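## Task

Use the right gripper to pinch the headset's headband (the cat ears count as headband; the thin side arms reaching down to the ear cups do not) with that gripper commanded fully closed. Its fingers may touch nothing but the headband. Keep the headset motionless, with its lowest point roughly a hand's length or more above the table and no part of it beyond the table edge. Apart from its cable, nothing else may touch the headset, though the left arm is allowed to. The cable's plug counts as a separate object; the cable itself does not. The left gripper must clamp the cable firmly well inside its fingers, not at their tips or edges, at a point below where the cable exits the ear cup. Between the ear cup and that grip, the cable must stay well off the table and touch only itself, the headset and the arms. If the left arm were removed, the headset must drop no more than a little. The cable's loose end may not dangle below the table top, and if it ever goes far below the table top or far past its edge, held or not, the task fails. Declare completion once all of this is true. Apart from these two holds, nothing may rely on the robot to stay in place.

## Robot and tools

ROBOT. There are two arms, left_arm and right_arm. Each has six joints and a parallel gripper. In every row and in every per-joint list in a result, an arm's joints come in this order: shoulder, elbow, waist, wrist pitch, wrist yaw, wrist roll. The elbow's sign is flipped relative to the URDF, both in commands and in results. The stated ranges use URDF signs: waist -2.618..3.054, shoulder 0.000..3.142, elbow 0.000..3.142 (so -3.142..0 in your numbers), wrist pitch -1.571..1.571, wrist yaw -1.571..1.571, wrist roll -2.094..2.094 rad. A joint's true end may sit up to 0.036 rad either side of the stated value.

FRAME. All poses share one scene frame. The origin is on the table top midway between the arms, +x points out over the table, +z points up, and left_arm is on the +y side. The names left and right refer to the arms, not to image sides. The fingers point along the gripper's +z axis and close along its y axis. end_effector_position is the point between the pads, about 1 cm behind the tips. The printed hand position can be off, more so at long reach.

execute_actions(actions). This takes a list of up to 15 actions. Each action is a table of up to 15 rows, and each row lasts one control step (1/30 s). If a table has fewer rows, its last row repeats for the remaining steps. A row is a single list of 14 numbers in [-1, 1] covering both arms: left_arm's 6 joint values then its opening, followed by right_arm's 6 joint values and opening. The joint values are offsets, not poses. They are measured from that arm's angles at the start of the current action, not from the previous row. For the first action in a call, the reference is the last reported angles. Scale: 1.0 equals 1.202 rad for the waist, 1.258 for the shoulder, 1.238 for the elbow, 2.073 for wrist pitch, and 2.022 each for wrist yaw and wrist roll. The opening is absolute: +1 is fully open (0.094 m pad gap) and -1 is closed. If an action asks a joint to go more than 0.036 rad beyond its range, that action is refused for both arms. If the first action fails this check, or any action is malformed, the whole call is rejected. A joint pushed past its real end stops there and the result reports "joint sent to its limit". An empty list just returns state and images.

move(target, speed, blocking). target is one 14-number row in the same layout. Its joint values are offsets from the "Joint positions" in the latest result that showed them, not from where the arm happens to be when the move starts. Every joint reaches its target at the same fraction of the path, so grippers trace curves. speed is the top rate, in rad/s from 0.01 to 2 (default 0.5), of whichever joint has the farthest to go. Paths last 0.5 to 10 s, and anything unfinished after 10 s stops short. Moves do not avoid obstacles or the other arm. Finger openings are sent at the start. The "move:" line reports the ending (done, off_target, moving, held, fault), limits=held or limits=none, and each arm's joint farthest from its target. With blocking=false you get a result after 0.5 s, and you must call wait or stop before any new move or execute_actions.

wait(seconds), 0 to 10: the arms hold their last command and a running move continues. stop(): brakes a running move, though the fingers keep closing or opening. zoom_image(camera, region): region is [x0, y0, x1, y1] in that camera's pixels, at most 504x504. The cameras are cam_head_left, cam_head_right, cam_high and cam_low (504x504 each), plus cam_left_wrist and cam_right_wrist (616x616 fisheye). finished_scene(scene): ends the current scene, given by its number, and cannot be undone. Replying with no tool call ends everything.

RESULTS. The state line gives each gripper's position (m) and quaternion (wxyz). Joint positions and Joint velocities list each arm's joints (rad, rad/s) and then the pad gap (m). Joint targets show what the joints are currently being driven toward. grip_measured is the opening on the command scale, with up to about 1 mm of per-gripper bias. "joint command not followed" means a clearance check changed some joint targets. FAULT or OVER-TEMPERATURE FAULT lines mean an arm has stopped. MOTOR HOT warns from 75 °C. At 90 °C the arm halts for 10 s, and at 100 °C it goes limp and falls.

MOTION LIMITS. On each step a joint's target can lead its measured angle by at most 0.202 (waist), 0.258 (shoulder), 0.238 (elbow), 0.573 (wrist pitch) or 0.522 (yaw, roll) rad. Targets that would move the gripper more than 70 mm are scaled back. Large changes therefore take several actions, and motion left unfinished must be commanded again. With zero offsets an arm can sag. To prevent that, first command offsets back to the desired angles, then send zeros, and push further if a joint still falls short.

GRIPPING. To hold something, command an opening below grip_measured: about 0.03 below gives a firm grip, less gives a lighter one. For the headband, the holding gripper's final command must be -1 (fully closed). Pad force tops out near 50 to 62 N, and thin parts (under about 2 mm) get less. Take the cable deep between the pads, not at the tips.

AVOID. Do not let the arms collide or press on each other. Do not push anything off the table. Do not let the headset or the loose cable end drop below the table top or swing past the edge. Avoid fast impacts and hard presses, since a faster move or a target set deeper past the contact hits harder. Short external tugs on held items may happen. Smooth, low-effort motion is preferred.

Each tool is called after ">>>" by a JSON object that holds its "op" and its "data".

## Session

>>> {"op": "execute_actions", "data": {"actions": []}}

Scene clock: 0.00 s.
left_arm: end_effector_position=(+0.5554, +0.4082, +0.2959) grip_measured=+1.000 end_effector_quat_wxyz=(+0.655, -0.475, +0.531, -0.251) | right_arm: end_effector_position=(+0.5041, -0.0871, +0.3810) grip_measured=+1.000 end_effector_quat_wxyz=(+0.299, +0.214, +0.725, +0.583)
Joint names: [shoulder, elbow, waist, wrist pitch, wrist yaw, wrist roll]
Joint positions: left_arm=[ 1.85  -1.318 -0.005  0.515 -0.267 -1.101  0.094] | right_arm=[ 1.589 -1.492  0.311 -0.077 -0.614  1.284  0.094]
Joint velocities: left_arm=[-0.002  0.012 -0.002  0.022  0.022  0.051  0.   ] | right_arm=[-0.002 -0.002 -0.007 -0.022 -0.022  0.037  0.   ]
Joint targets: left_arm=[1.838 -1.330 -0.005 0.522 -0.267 -1.092] | right_arm=[1.575 -1.506 0.311 -0.064 -0.615 1.277]

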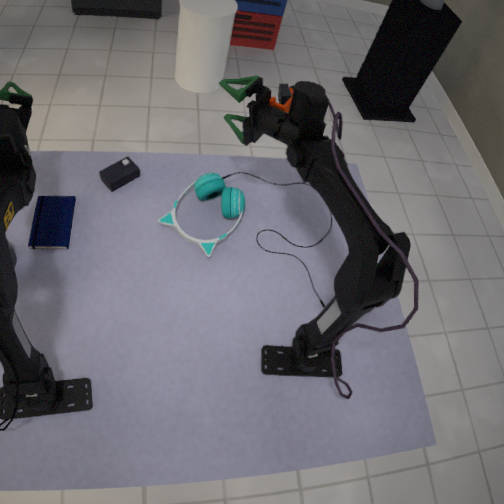

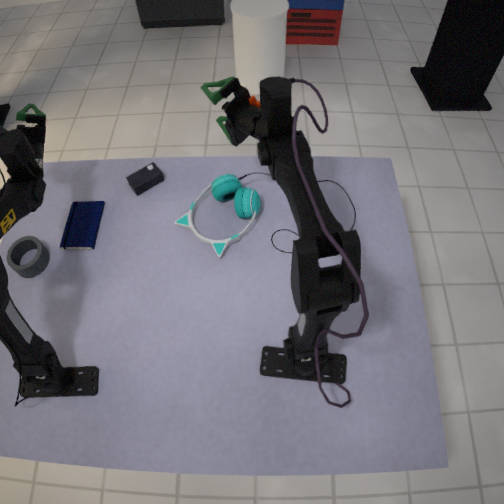

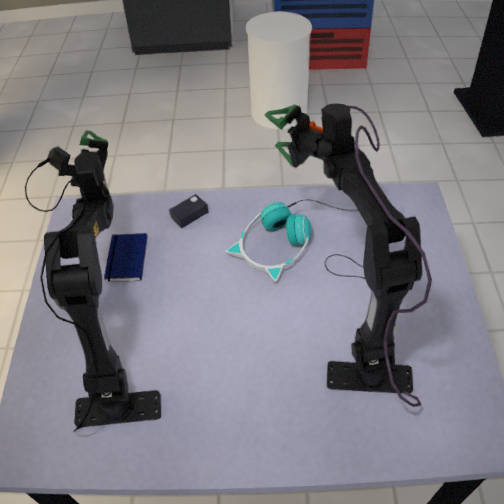

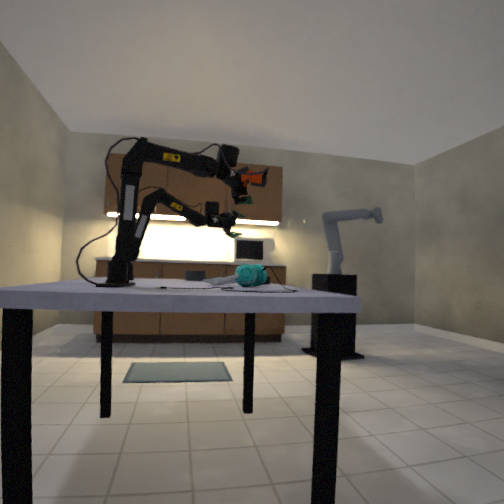

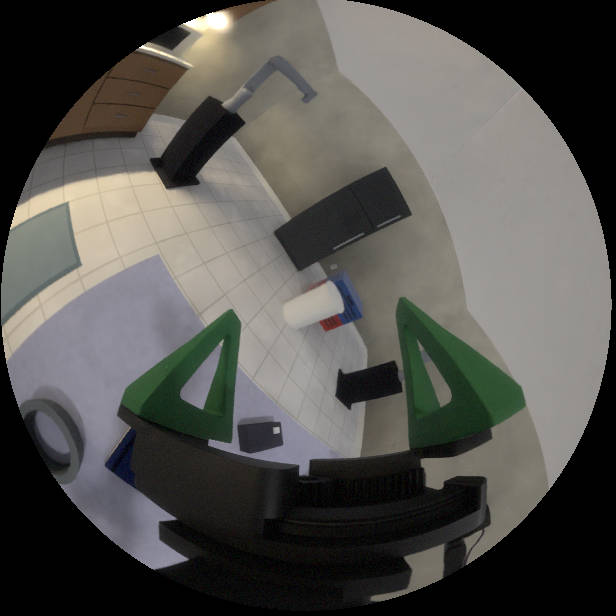

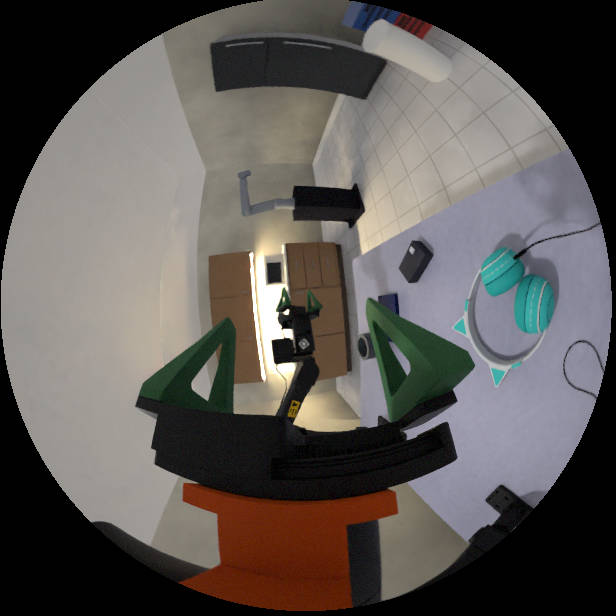

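>>> {"op": "move", "data": {"target": [0,0,0,0,0,0,1,0,0.15,0.33,-0.58,0.304,-0.635,1], "speed": 1}}

Scene clock: 9.23 s.
left_arm: end_effector_position=(+0.5554, +0.4082, +0.2959) grip_measured=+1.000 end_effector_quat_wxyz=(+0.655, -0.476, +0.531, -0.251) | right_arm: end_effector_position=(+0.2789, -0.1245, +0.1242) grip_measured=+1.000 end_effector_quat_wxyz=(+0.007, -0.281, +0.960, +0.008)
Joint names: [shoulder, elbow, waist, wrist pitch, wrist yaw, wrist roll]
Joint positions: left_arm=[ 1.85  -1.318 -0.005  0.515 -0.267 -1.102  0.094] | right_arm=[ 1.589 -1.309  0.7   -1.273 -0.01   0.007  0.094]
Joint velocities: left_arm=[ 0.007 -0.012  0.007 -0.066  0.022  0.081  0.   ] | right_arm=[ 0.007  0.007 -0.007 -0.095 -0.051 -0.051  0.   ]
Joint targets: left_arm=[1.850 -1.318 -0.005 0.515 -0.267 -1.101] | right_arm=[1.589 -1.306 0.708 -1.280 0.000 -0.000]
move: done; limits=none; left_arm: farthest joint: the wrist roll, 0.001 radians from its target (0.000 radians at the start); right_arm: farthest joint: the wrist yaw, 0.011 radians from its target (0.615 radians at the start)

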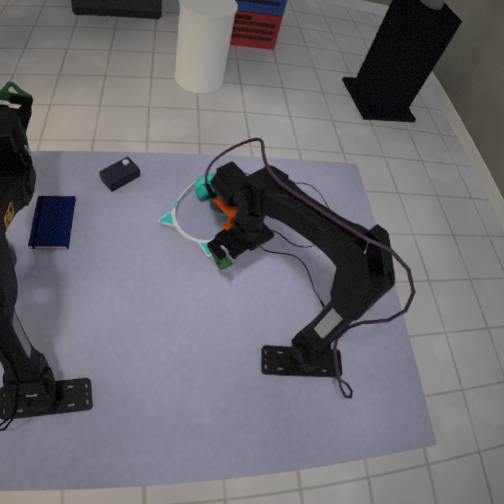

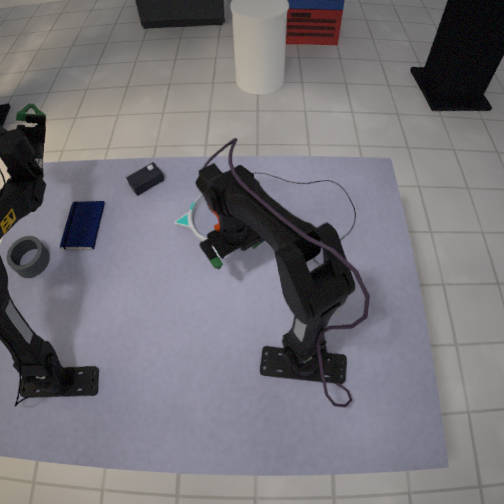

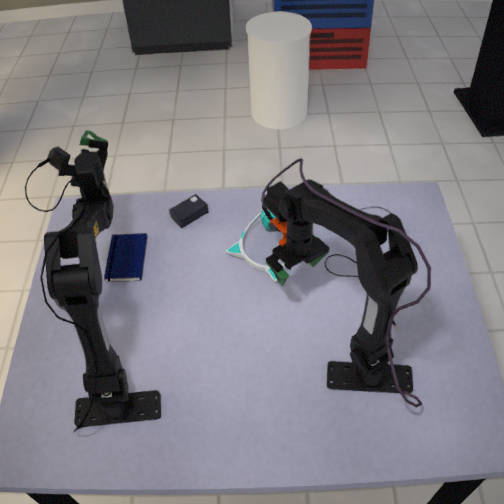

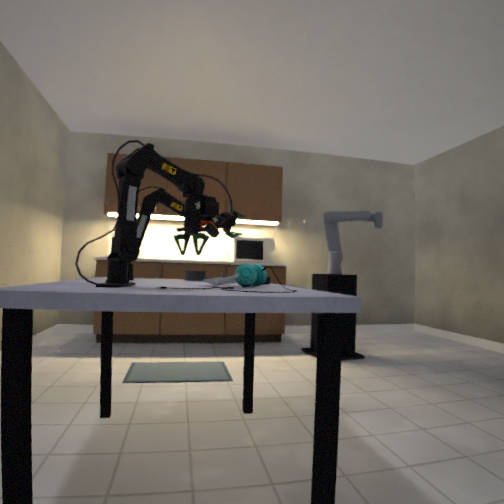

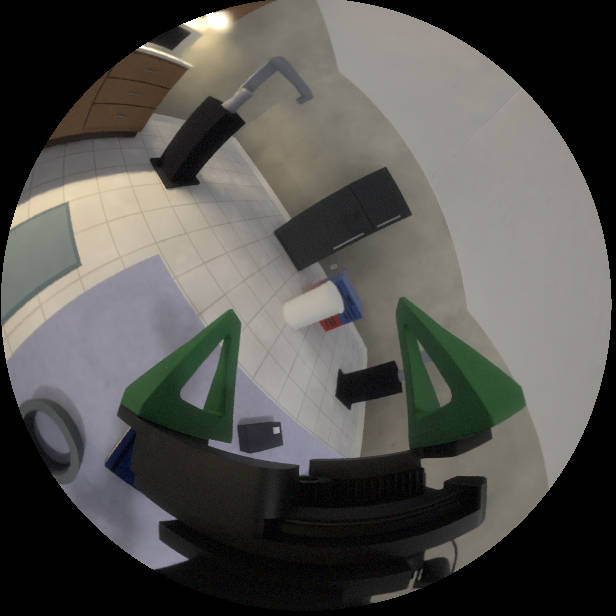

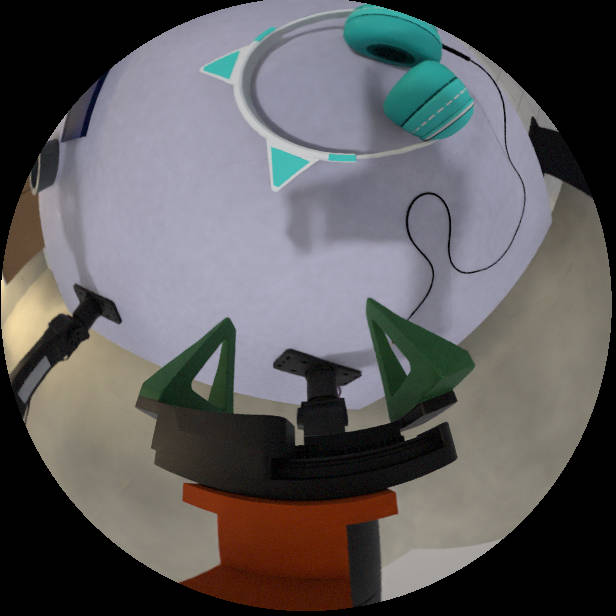

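>>> {"op": "move", "data": {"target": [0,0,0,0,0,0,1,0.37,-0.3,0.07,0.05,0,0.77,1], "speed": 1}}

Scene clock: 16.90 s.
left_arm: end_effector_position=(+0.5554, +0.4082, +0.2959) grip_measured=+1.000 end_effector_quat_wxyz=(+0.655, -0.476, +0.531, -0.252) | right_arm: end_effector_position=(+0.3531, -0.0413, +0.0630) grip_measured=+1.000 end_effector_quat_wxyz=(-0.006, +0.437, +0.899, -0.001)
Joint names: [shoulder, elbow, waist, wrist pitch, wrist yaw, wrist roll]
Joint positions: left_arm=[ 1.85  -1.318 -0.005  0.515 -0.267 -1.102  0.094] | right_arm=[ 2.055 -1.652  0.775 -1.175 -0.01   1.557  0.094]
Joint velocities: left_arm=[-0.002  0.017 -0.002  0.022 -0.066 -0.007  0.   ] | right_arm=[-0.012  0.007  0.007 -0.022 -0.037 -0.095  0.   ]
Joint targets: left_arm=[1.850 -1.318 -0.005 0.515 -0.267 -1.101] | right_arm=[2.055 -1.680 0.784 -1.170 -0.010 1.564]
move: off_target (right_arm); limits=none; left_arm: farthest joint: the waist, 0.000 radians from its target (0.000 radians at the start); right_arm: farthest joint: the elbow, 0.028 radians from its target (0.371 radians at the start)

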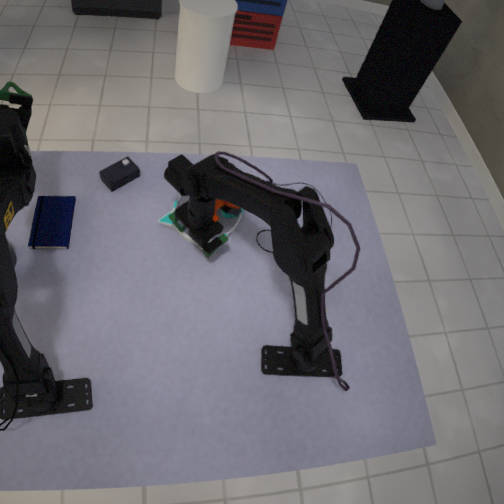

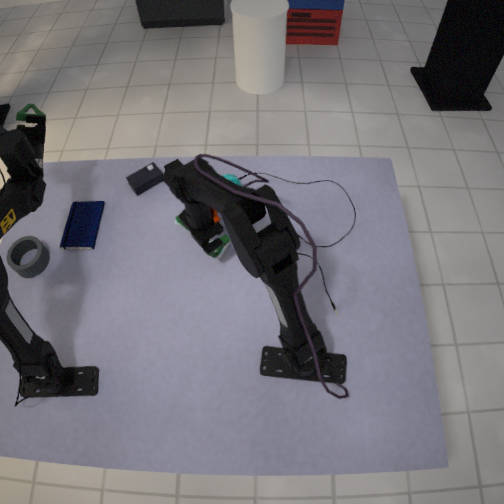

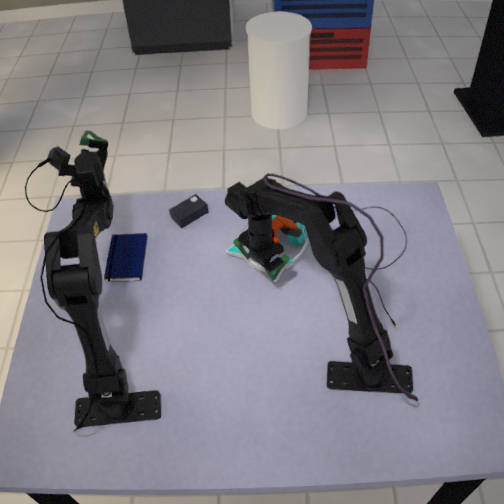

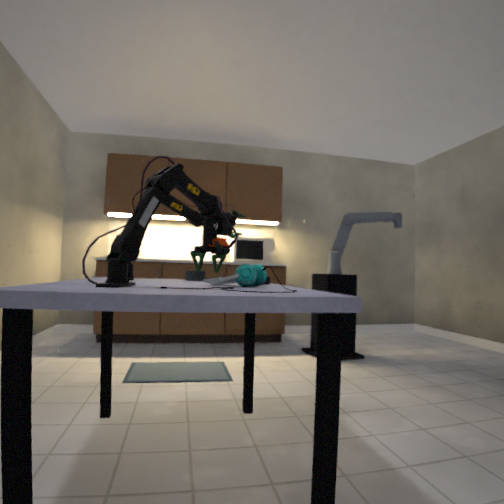

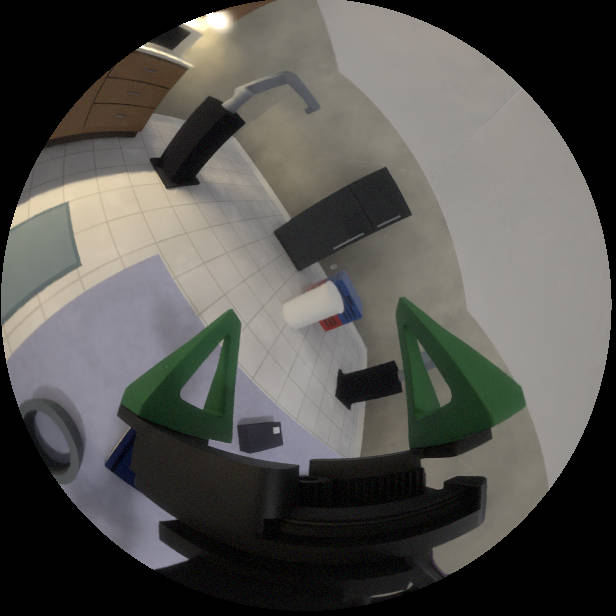

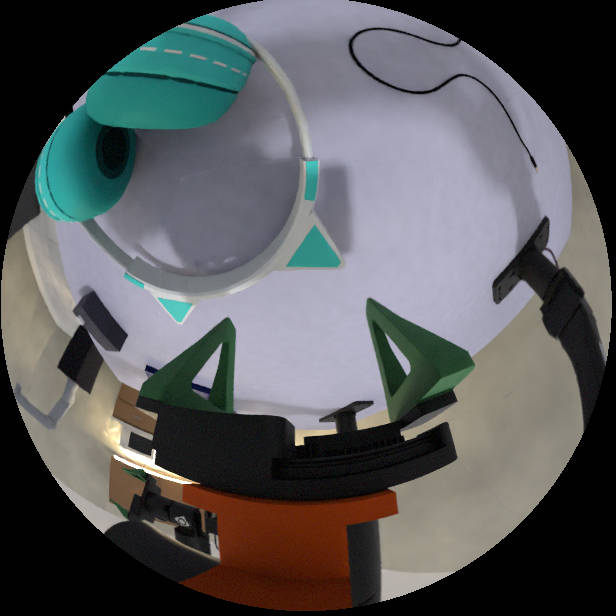

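>>> {"op": "move", "data": {"target": [0,0,0,0,0,0,1,0,0,0,0,0,0.26,1], "speed": 1}}

Scene clock: 23.27 s.
left_arm: end_effector_position=(+0.5554, +0.4082, +0.2959) grip_measured=+1.000 end_effector_quat_wxyz=(+0.655, -0.476, +0.531, -0.252) | right_arm: end_effector_position=(+0.3531, -0.0413, +0.0630) grip_measured=+1.000 end_effector_quat_wxyz=(-0.006, +0.653, +0.757, -0.002)
Joint names: [shoulder, elbow, waist, wrist pitch, wrist yaw, wrist roll]
Joint positions: left_arm=[ 1.85  -1.318 -0.005  0.515 -0.267 -1.102  0.094] | right_arm=[ 2.055 -1.652  0.775 -1.175 -0.01   2.076  0.094]
Joint velocities: left_arm=[ 0.007 -0.002 -0.007  0.007  0.022  0.081  0.   ] | right_arm=[-0.007  0.002  0.002  0.037  0.022 -0.022  0.   ]
Joint targets: left_arm=[1.850 -1.318 -0.005 0.515 -0.267 -1.102] | right_arm=[2.055 -1.652 0.775 -1.175 -0.010 2.083]
move: done; limits=none; left_arm: farthest joint: the waist, 0.000 radians from its target (0.000 radians at the start); right_arm: farthest joint: the wrist roll, 0.007 radians from its target (0.526 radians at the start)

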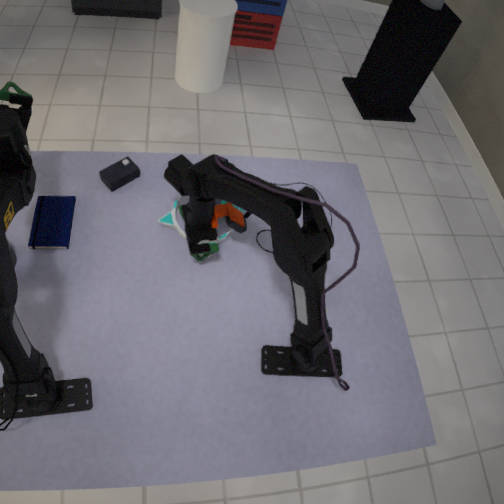

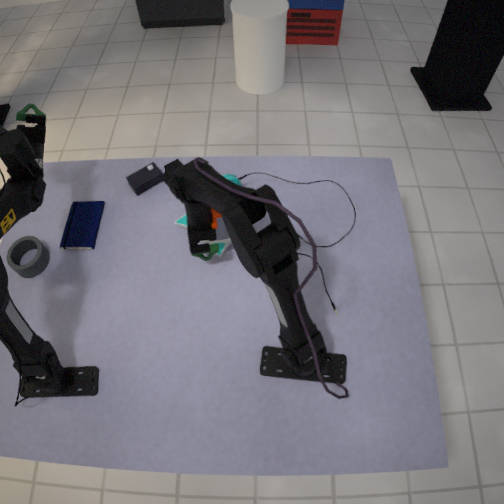

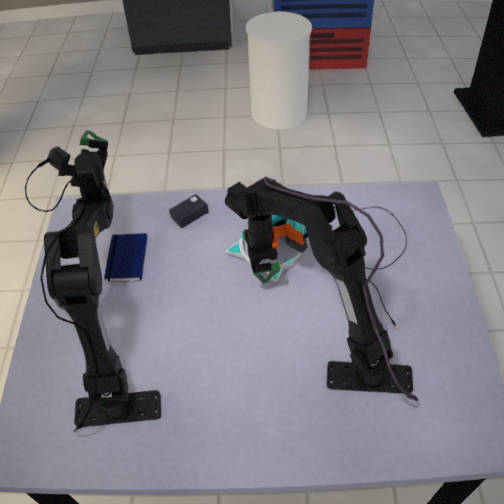

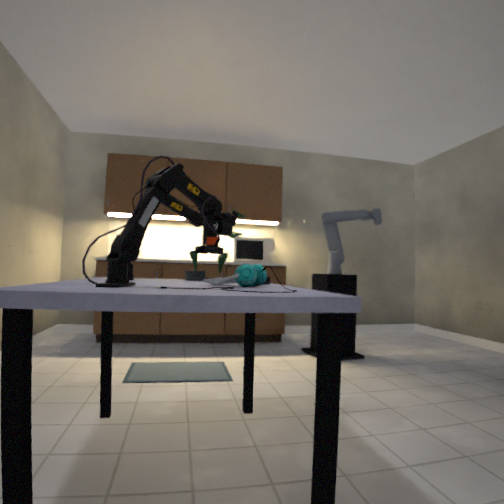

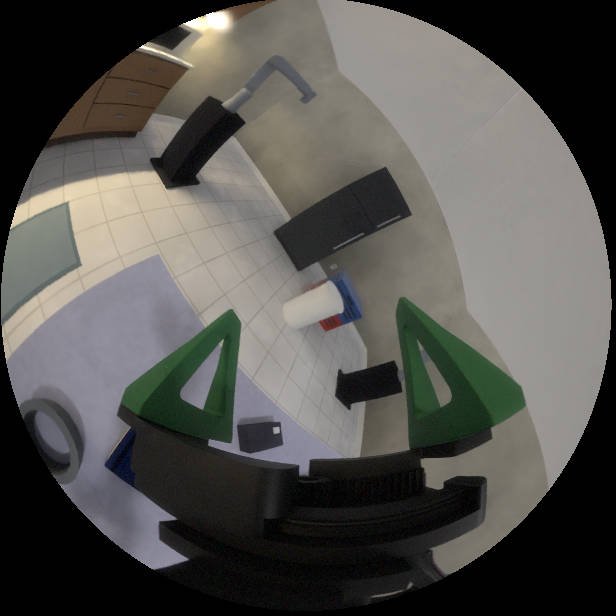

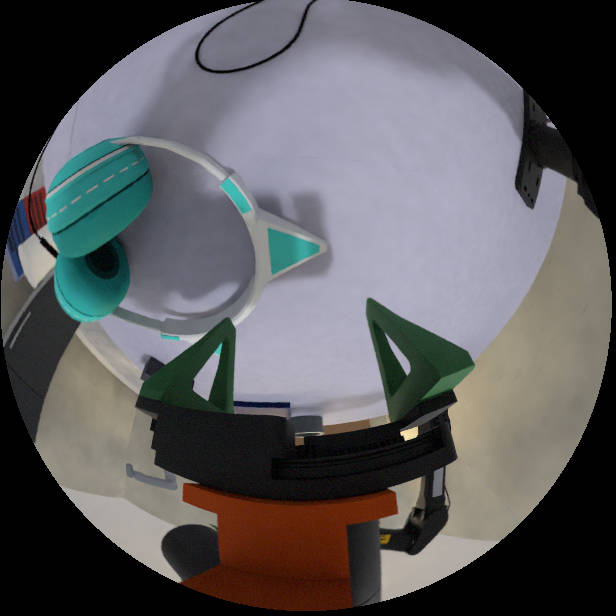

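>>> {"op": "move", "data": {"target": [0,0,0,0,0,0,1,0.1,-0.08,-0.03,0.02,0,0,1]}}

Scene clock: 26.73 s.
left_arm: end_effector_position=(+0.5554, +0.4082, +0.2959) grip_measured=+1.000 end_effector_quat_wxyz=(+0.655, -0.476, +0.530, -0.252) | right_arm: end_effector_position=(+0.3781, -0.0377, +0.0308) grip_measured=+1.000 end_effector_quat_wxyz=(-0.008, +0.664, +0.747, -0.011)
Joint names: [shoulder, elbow, waist, wrist pitch, wrist yaw, wrist roll]
Joint positions: left_arm=[ 1.85  -1.318 -0.005  0.515 -0.267 -1.103  0.094] | right_arm=[ 2.185 -1.725  0.746 -1.134 -0.01   2.076  0.094]
Joint velocities: left_arm=[-0.002 -0.002  0.007 -0.037  0.022 -0.037  0.   ] | right_arm=[-0.002  0.002  0.002 -0.007  0.051  0.022  0.   ]
Joint targets: left_arm=[1.850 -1.318 -0.005 0.515 -0.267 -1.102] | right_arm=[2.181 -1.751 0.739 -1.133 -0.010 2.075]
move: off_target (right_arm); limits=none; left_arm: farthest joint: the wrist roll, 0.001 radians from its target (0.000 radians at the start); right_arm: farthest joint: the elbow, 0.027 radians from its target (0.099 radians at the start)

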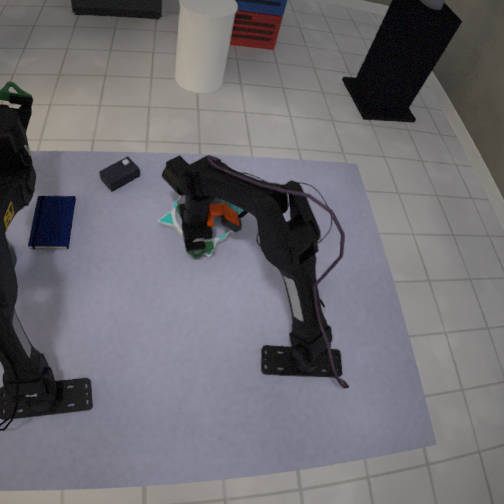

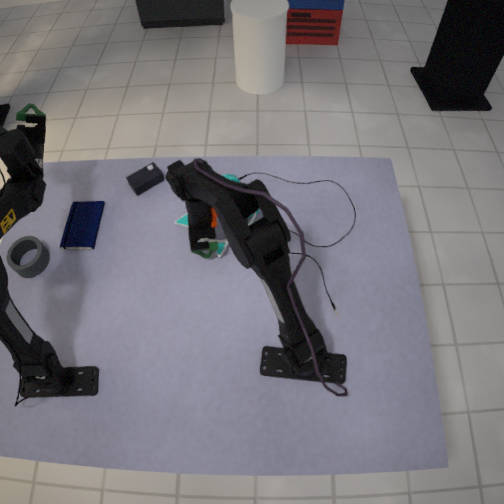

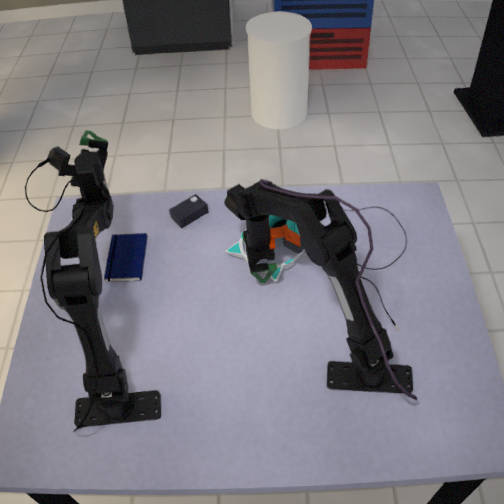

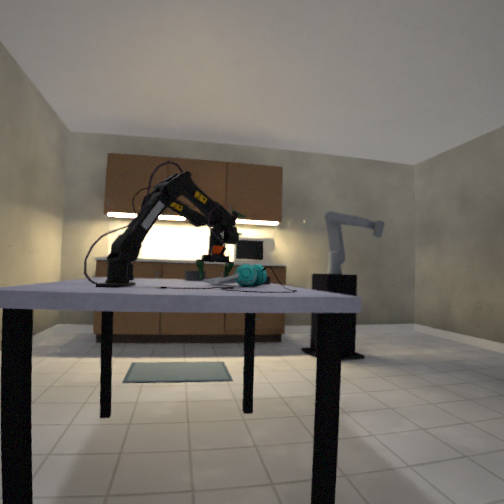

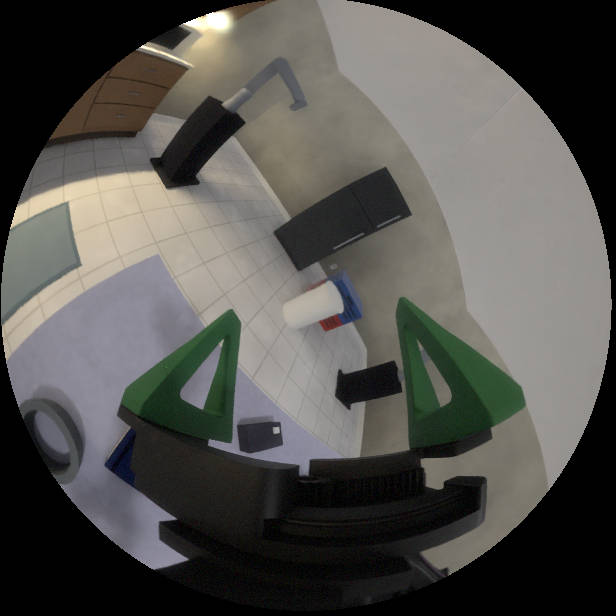

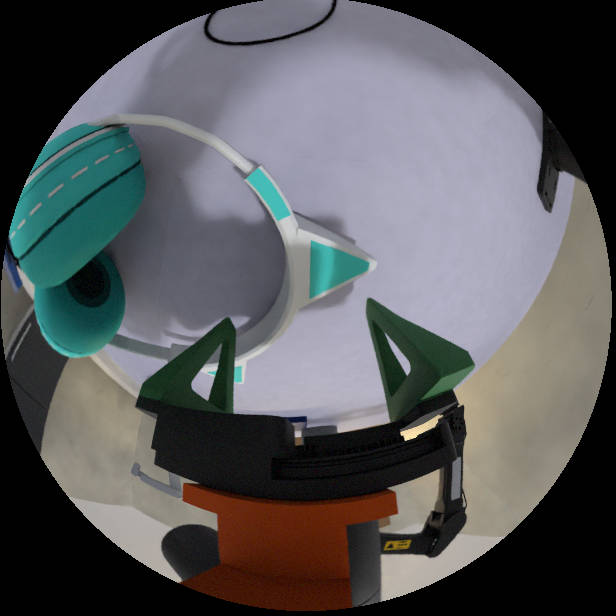

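Band sits between the tips. Descend and close.

>>> {"op": "move", "data": {"target": [0,0,0,0,0,0,1,0.045,-0.03,0,0.02,0,0,1], "speed": 0.2}}

>>> {"op": "move", "data": {"target": [0,0,0,0,0,0,1,0,-0.02,0,0,0,0,-1]}}

>>> {"op": "move", "data": {"target": [0,0,0,0,0,0,1,-0.4,-0.1,0,-0.21,0,0,-1], "speed": 0.4}}

Scene clock: 31.23 s.
left_arm: end_effector_position=(+0.5554, +0.4082, +0.2959) grip_measured=+1.000 end_effector_quat_wxyz=(+0.655, -0.476, +0.530, -0.252) | right_arm: end_effector_position=(+0.3858, -0.0319, +0.0154) grip_measured=+1.000 end_effector_quat_wxyz=(-0.007, +0.664, +0.747, -0.008)
Joint names: [shoulder, elbow, waist, wrist pitch, wrist yaw, wrist roll]
Joint positions: left_arm=[ 1.85  -1.318 -0.005  0.515 -0.267 -1.103  0.094] | right_arm=[ 2.233 -1.739  0.746 -1.096 -0.011  2.076  0.094]
Joint velocities: left_arm=[ 0.042  0.012 -0.007  0.066 -0.022 -0.007  0.   ] | right_arm=[ 0.002 -0.017  0.012  0.066 -0.066  0.037  0.   ]
Joint targets: left_arm=[1.850 -1.318 -0.005 0.515 -0.267 -1.103] | right_arm=[2.242 -1.762 0.746 -1.093 -0.010 2.076]
move: off_target (right_arm); limits=none; left_arm: farthest joint: the waist, 0.000 radians from its target (0.000 radians at the start); right_arm: farthest joint: the elbow, 0.023 radians from its target (0.038 radians at the start)

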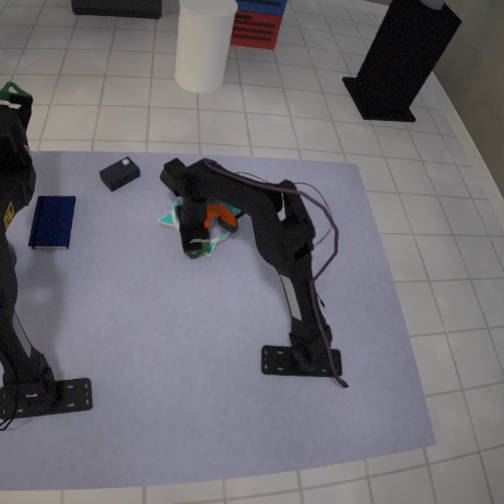

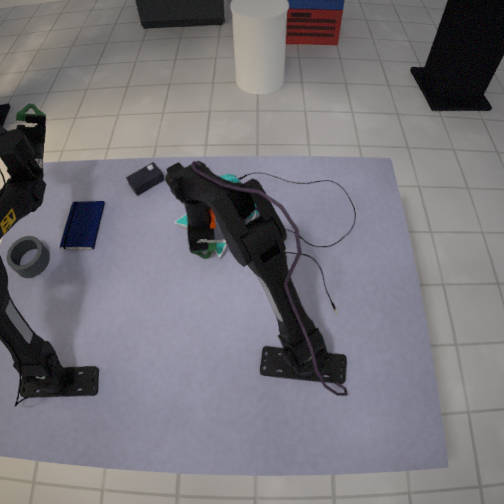

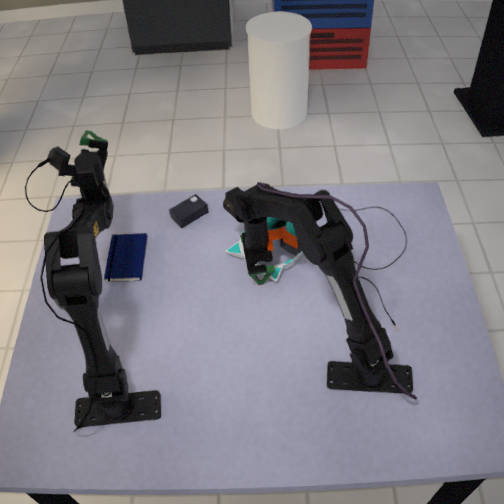

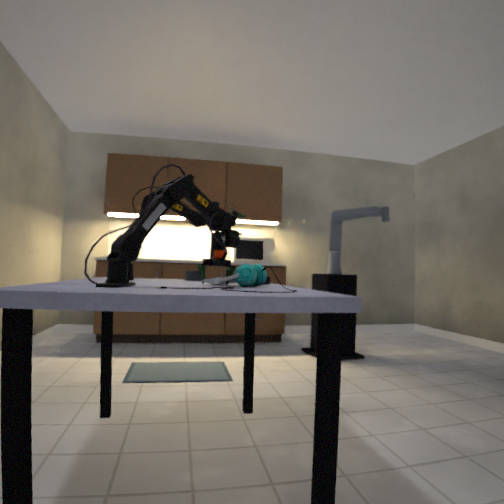

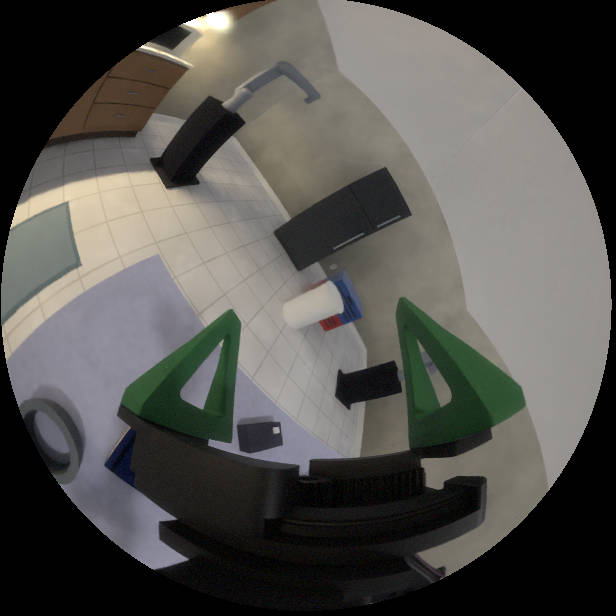

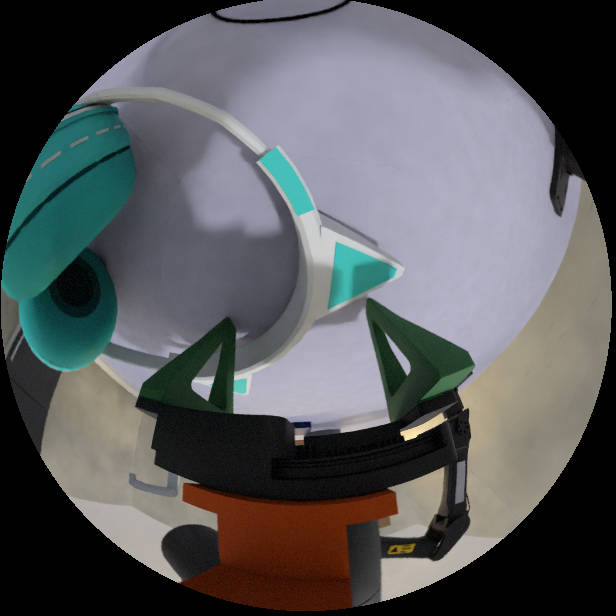

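Scene clock: 31.93 s.
left_arm: end_effector_position=(+0.5554, +0.4082, +0.2959) grip_measured=+1.000 end_effector_quat_wxyz=(+0.655, -0.476, +0.530, -0.252) | right_arm: end_effector_position=(+0.3993, -0.0260, +0.0200) grip_measured=-0.817 end_effector_quat_wxyz=(+0.006, +0.666, +0.746, +0.018)
Joint names: [shoulder, elbow, waist, wrist pitch, wrist yaw, wrist roll]
Joint positions: left_arm=[ 1.85  -1.318 -0.005  0.515 -0.267 -1.104  0.094] | right_arm=[ 2.23  -1.754  0.745 -1.057  0.004  2.08   0.009]
Joint velocities: left_arm=[ 0.007  0.002 -0.007 -0.051 -0.022  0.007  0.   ] | right_arm=[-0.007  0.012 -0.002 -0.051 -0.007 -0.022 -0.001]
Joint targets: left_arm=[1.850 -1.318 -0.005 0.515 -0.267 -1.103] | right_arm=[2.233 -1.764 0.746 -1.096 -0.011 2.076]
move: off_target (right_arm); limits=none; left_arm: farthest joint: the wrist roll, 0.001 radians from its target (0.000 radians at the start); right_arm: farthest joint: the wrist pitch, 0.039 radians from its target (0.000 radians at the start)

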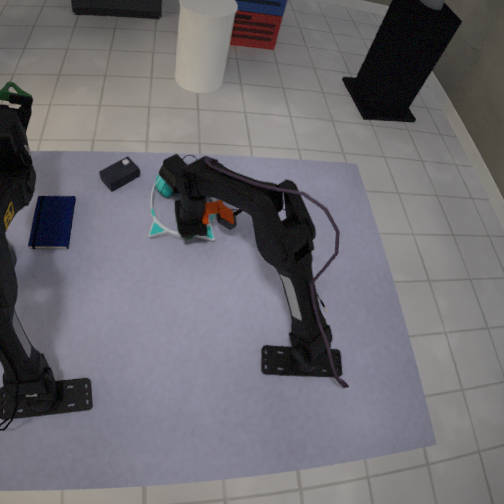

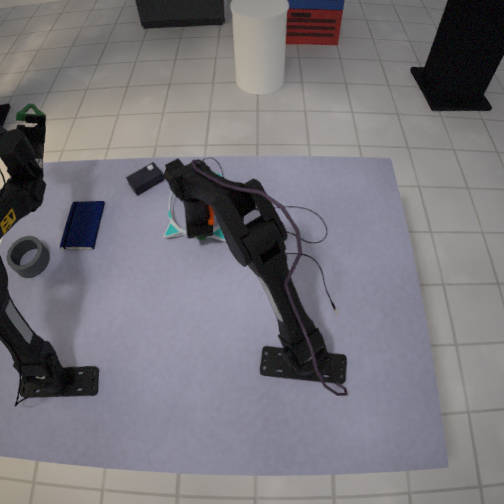

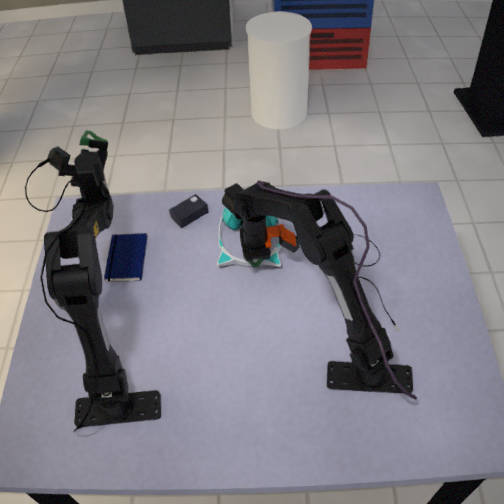

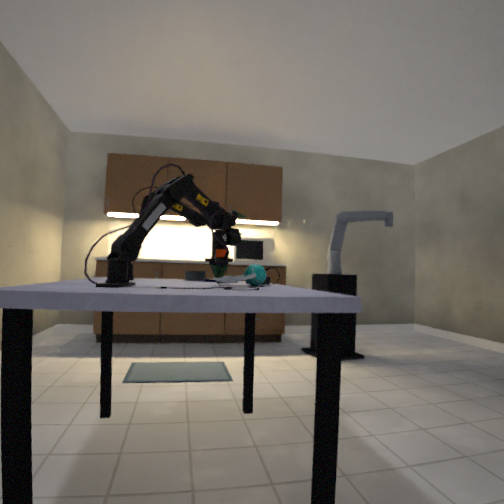

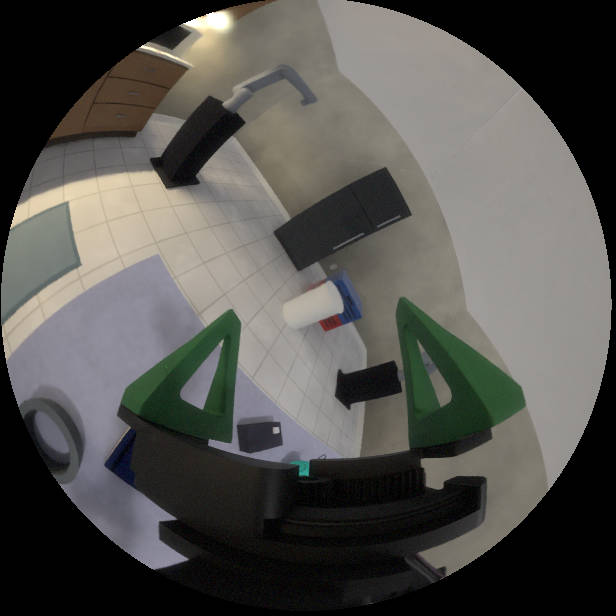

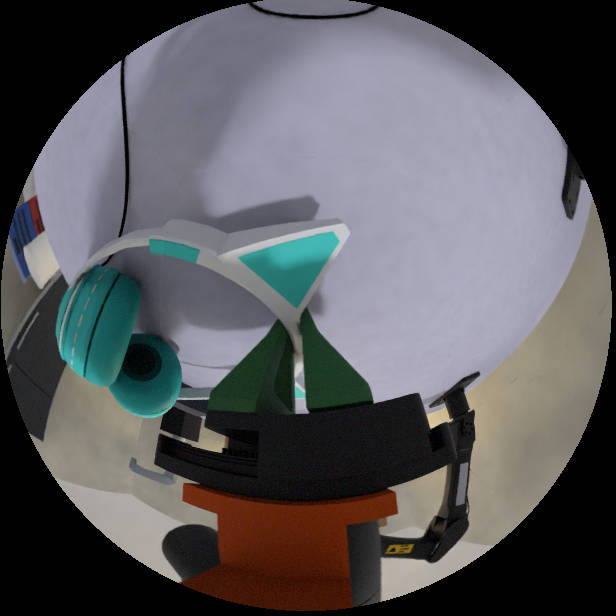

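Scene clock: 33.80 s.
left_arm: end_effector_position=(+0.5554, +0.4082, +0.2959) grip_measured=+1.000 end_effector_quat_wxyz=(+0.655, -0.476, +0.530, -0.252) | right_arm: end_effector_position=(+0.3212, -0.0786, +0.2137) grip_measured=-0.825 end_effector_quat_wxyz=(+0.010, +0.665, +0.743, +0.070)
Joint names: [shoulder, elbow, waist, wrist pitch, wrist yaw, wrist roll]
Joint positions: left_arm=[ 1.85  -1.318 -0.005  0.515 -0.267 -1.104  0.094] | right_arm=[ 1.756 -1.845  0.745 -1.519 -0.011  2.082  0.008]
Joint velocities: left_arm=[ 0.002 -0.002 -0.012  0.037 -0.007  0.051  0.   ] | right_arm=[-0.002 -0.002  0.002 -0.037 -0.051 -0.066 -0.   ]
Joint targets: left_arm=[1.850 -1.318 -0.005 0.515 -0.267 -1.104] | right_arm=[1.727 -1.878 0.745 -1.492 0.005 2.080]
move: off_target (right_arm); limits=none; left_arm: farthest joint: the waist, 0.000 radians from its target (0.000 radians at the start); right_arm: farthest joint: the elbow, 0.033 radians from its target (0.124 radians at the start)

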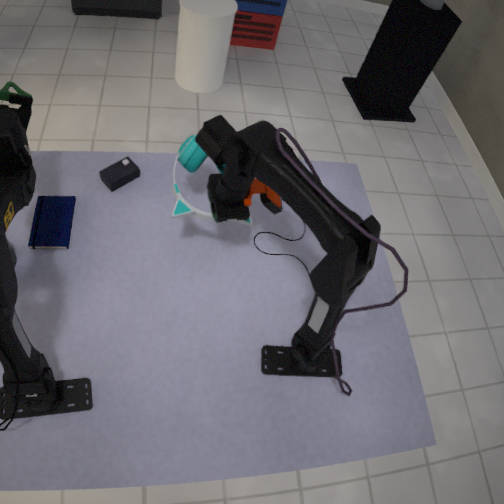

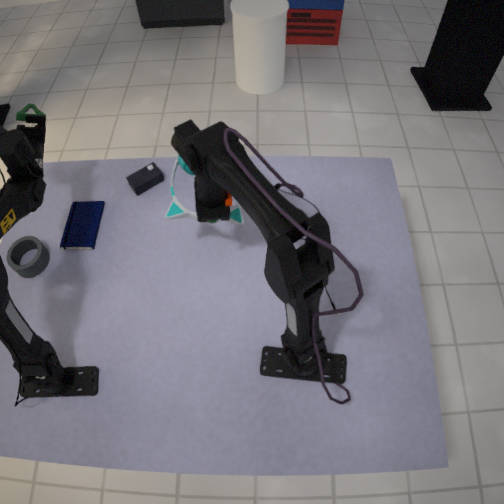

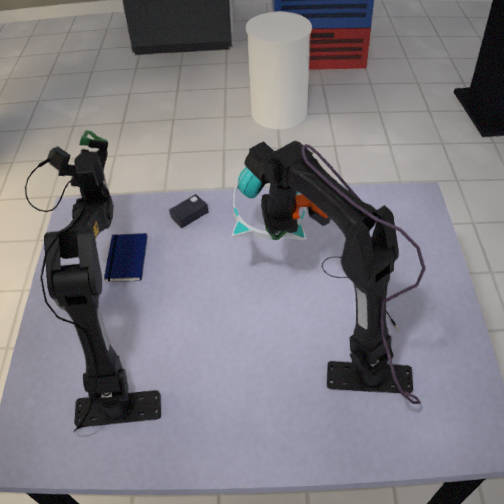

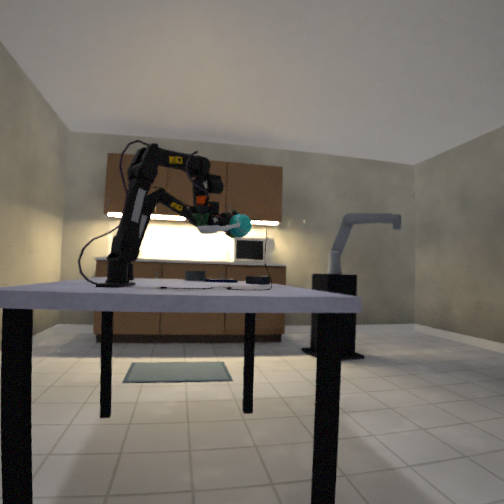

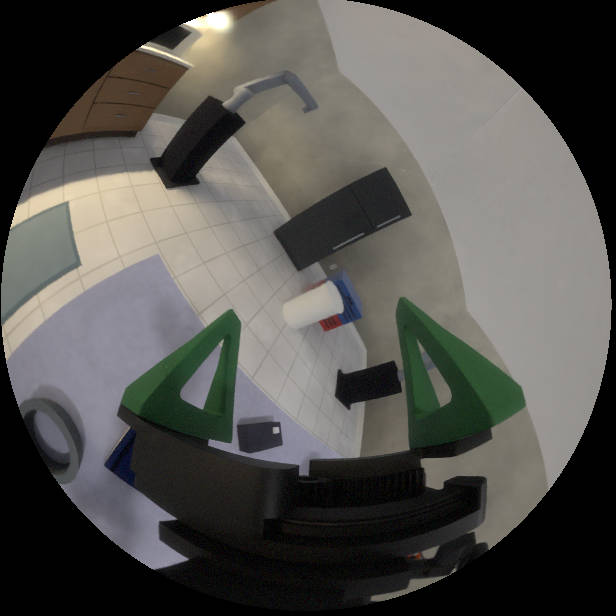

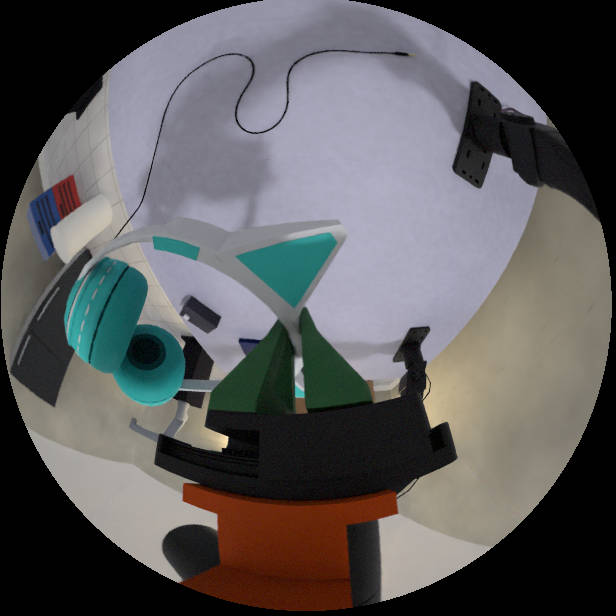

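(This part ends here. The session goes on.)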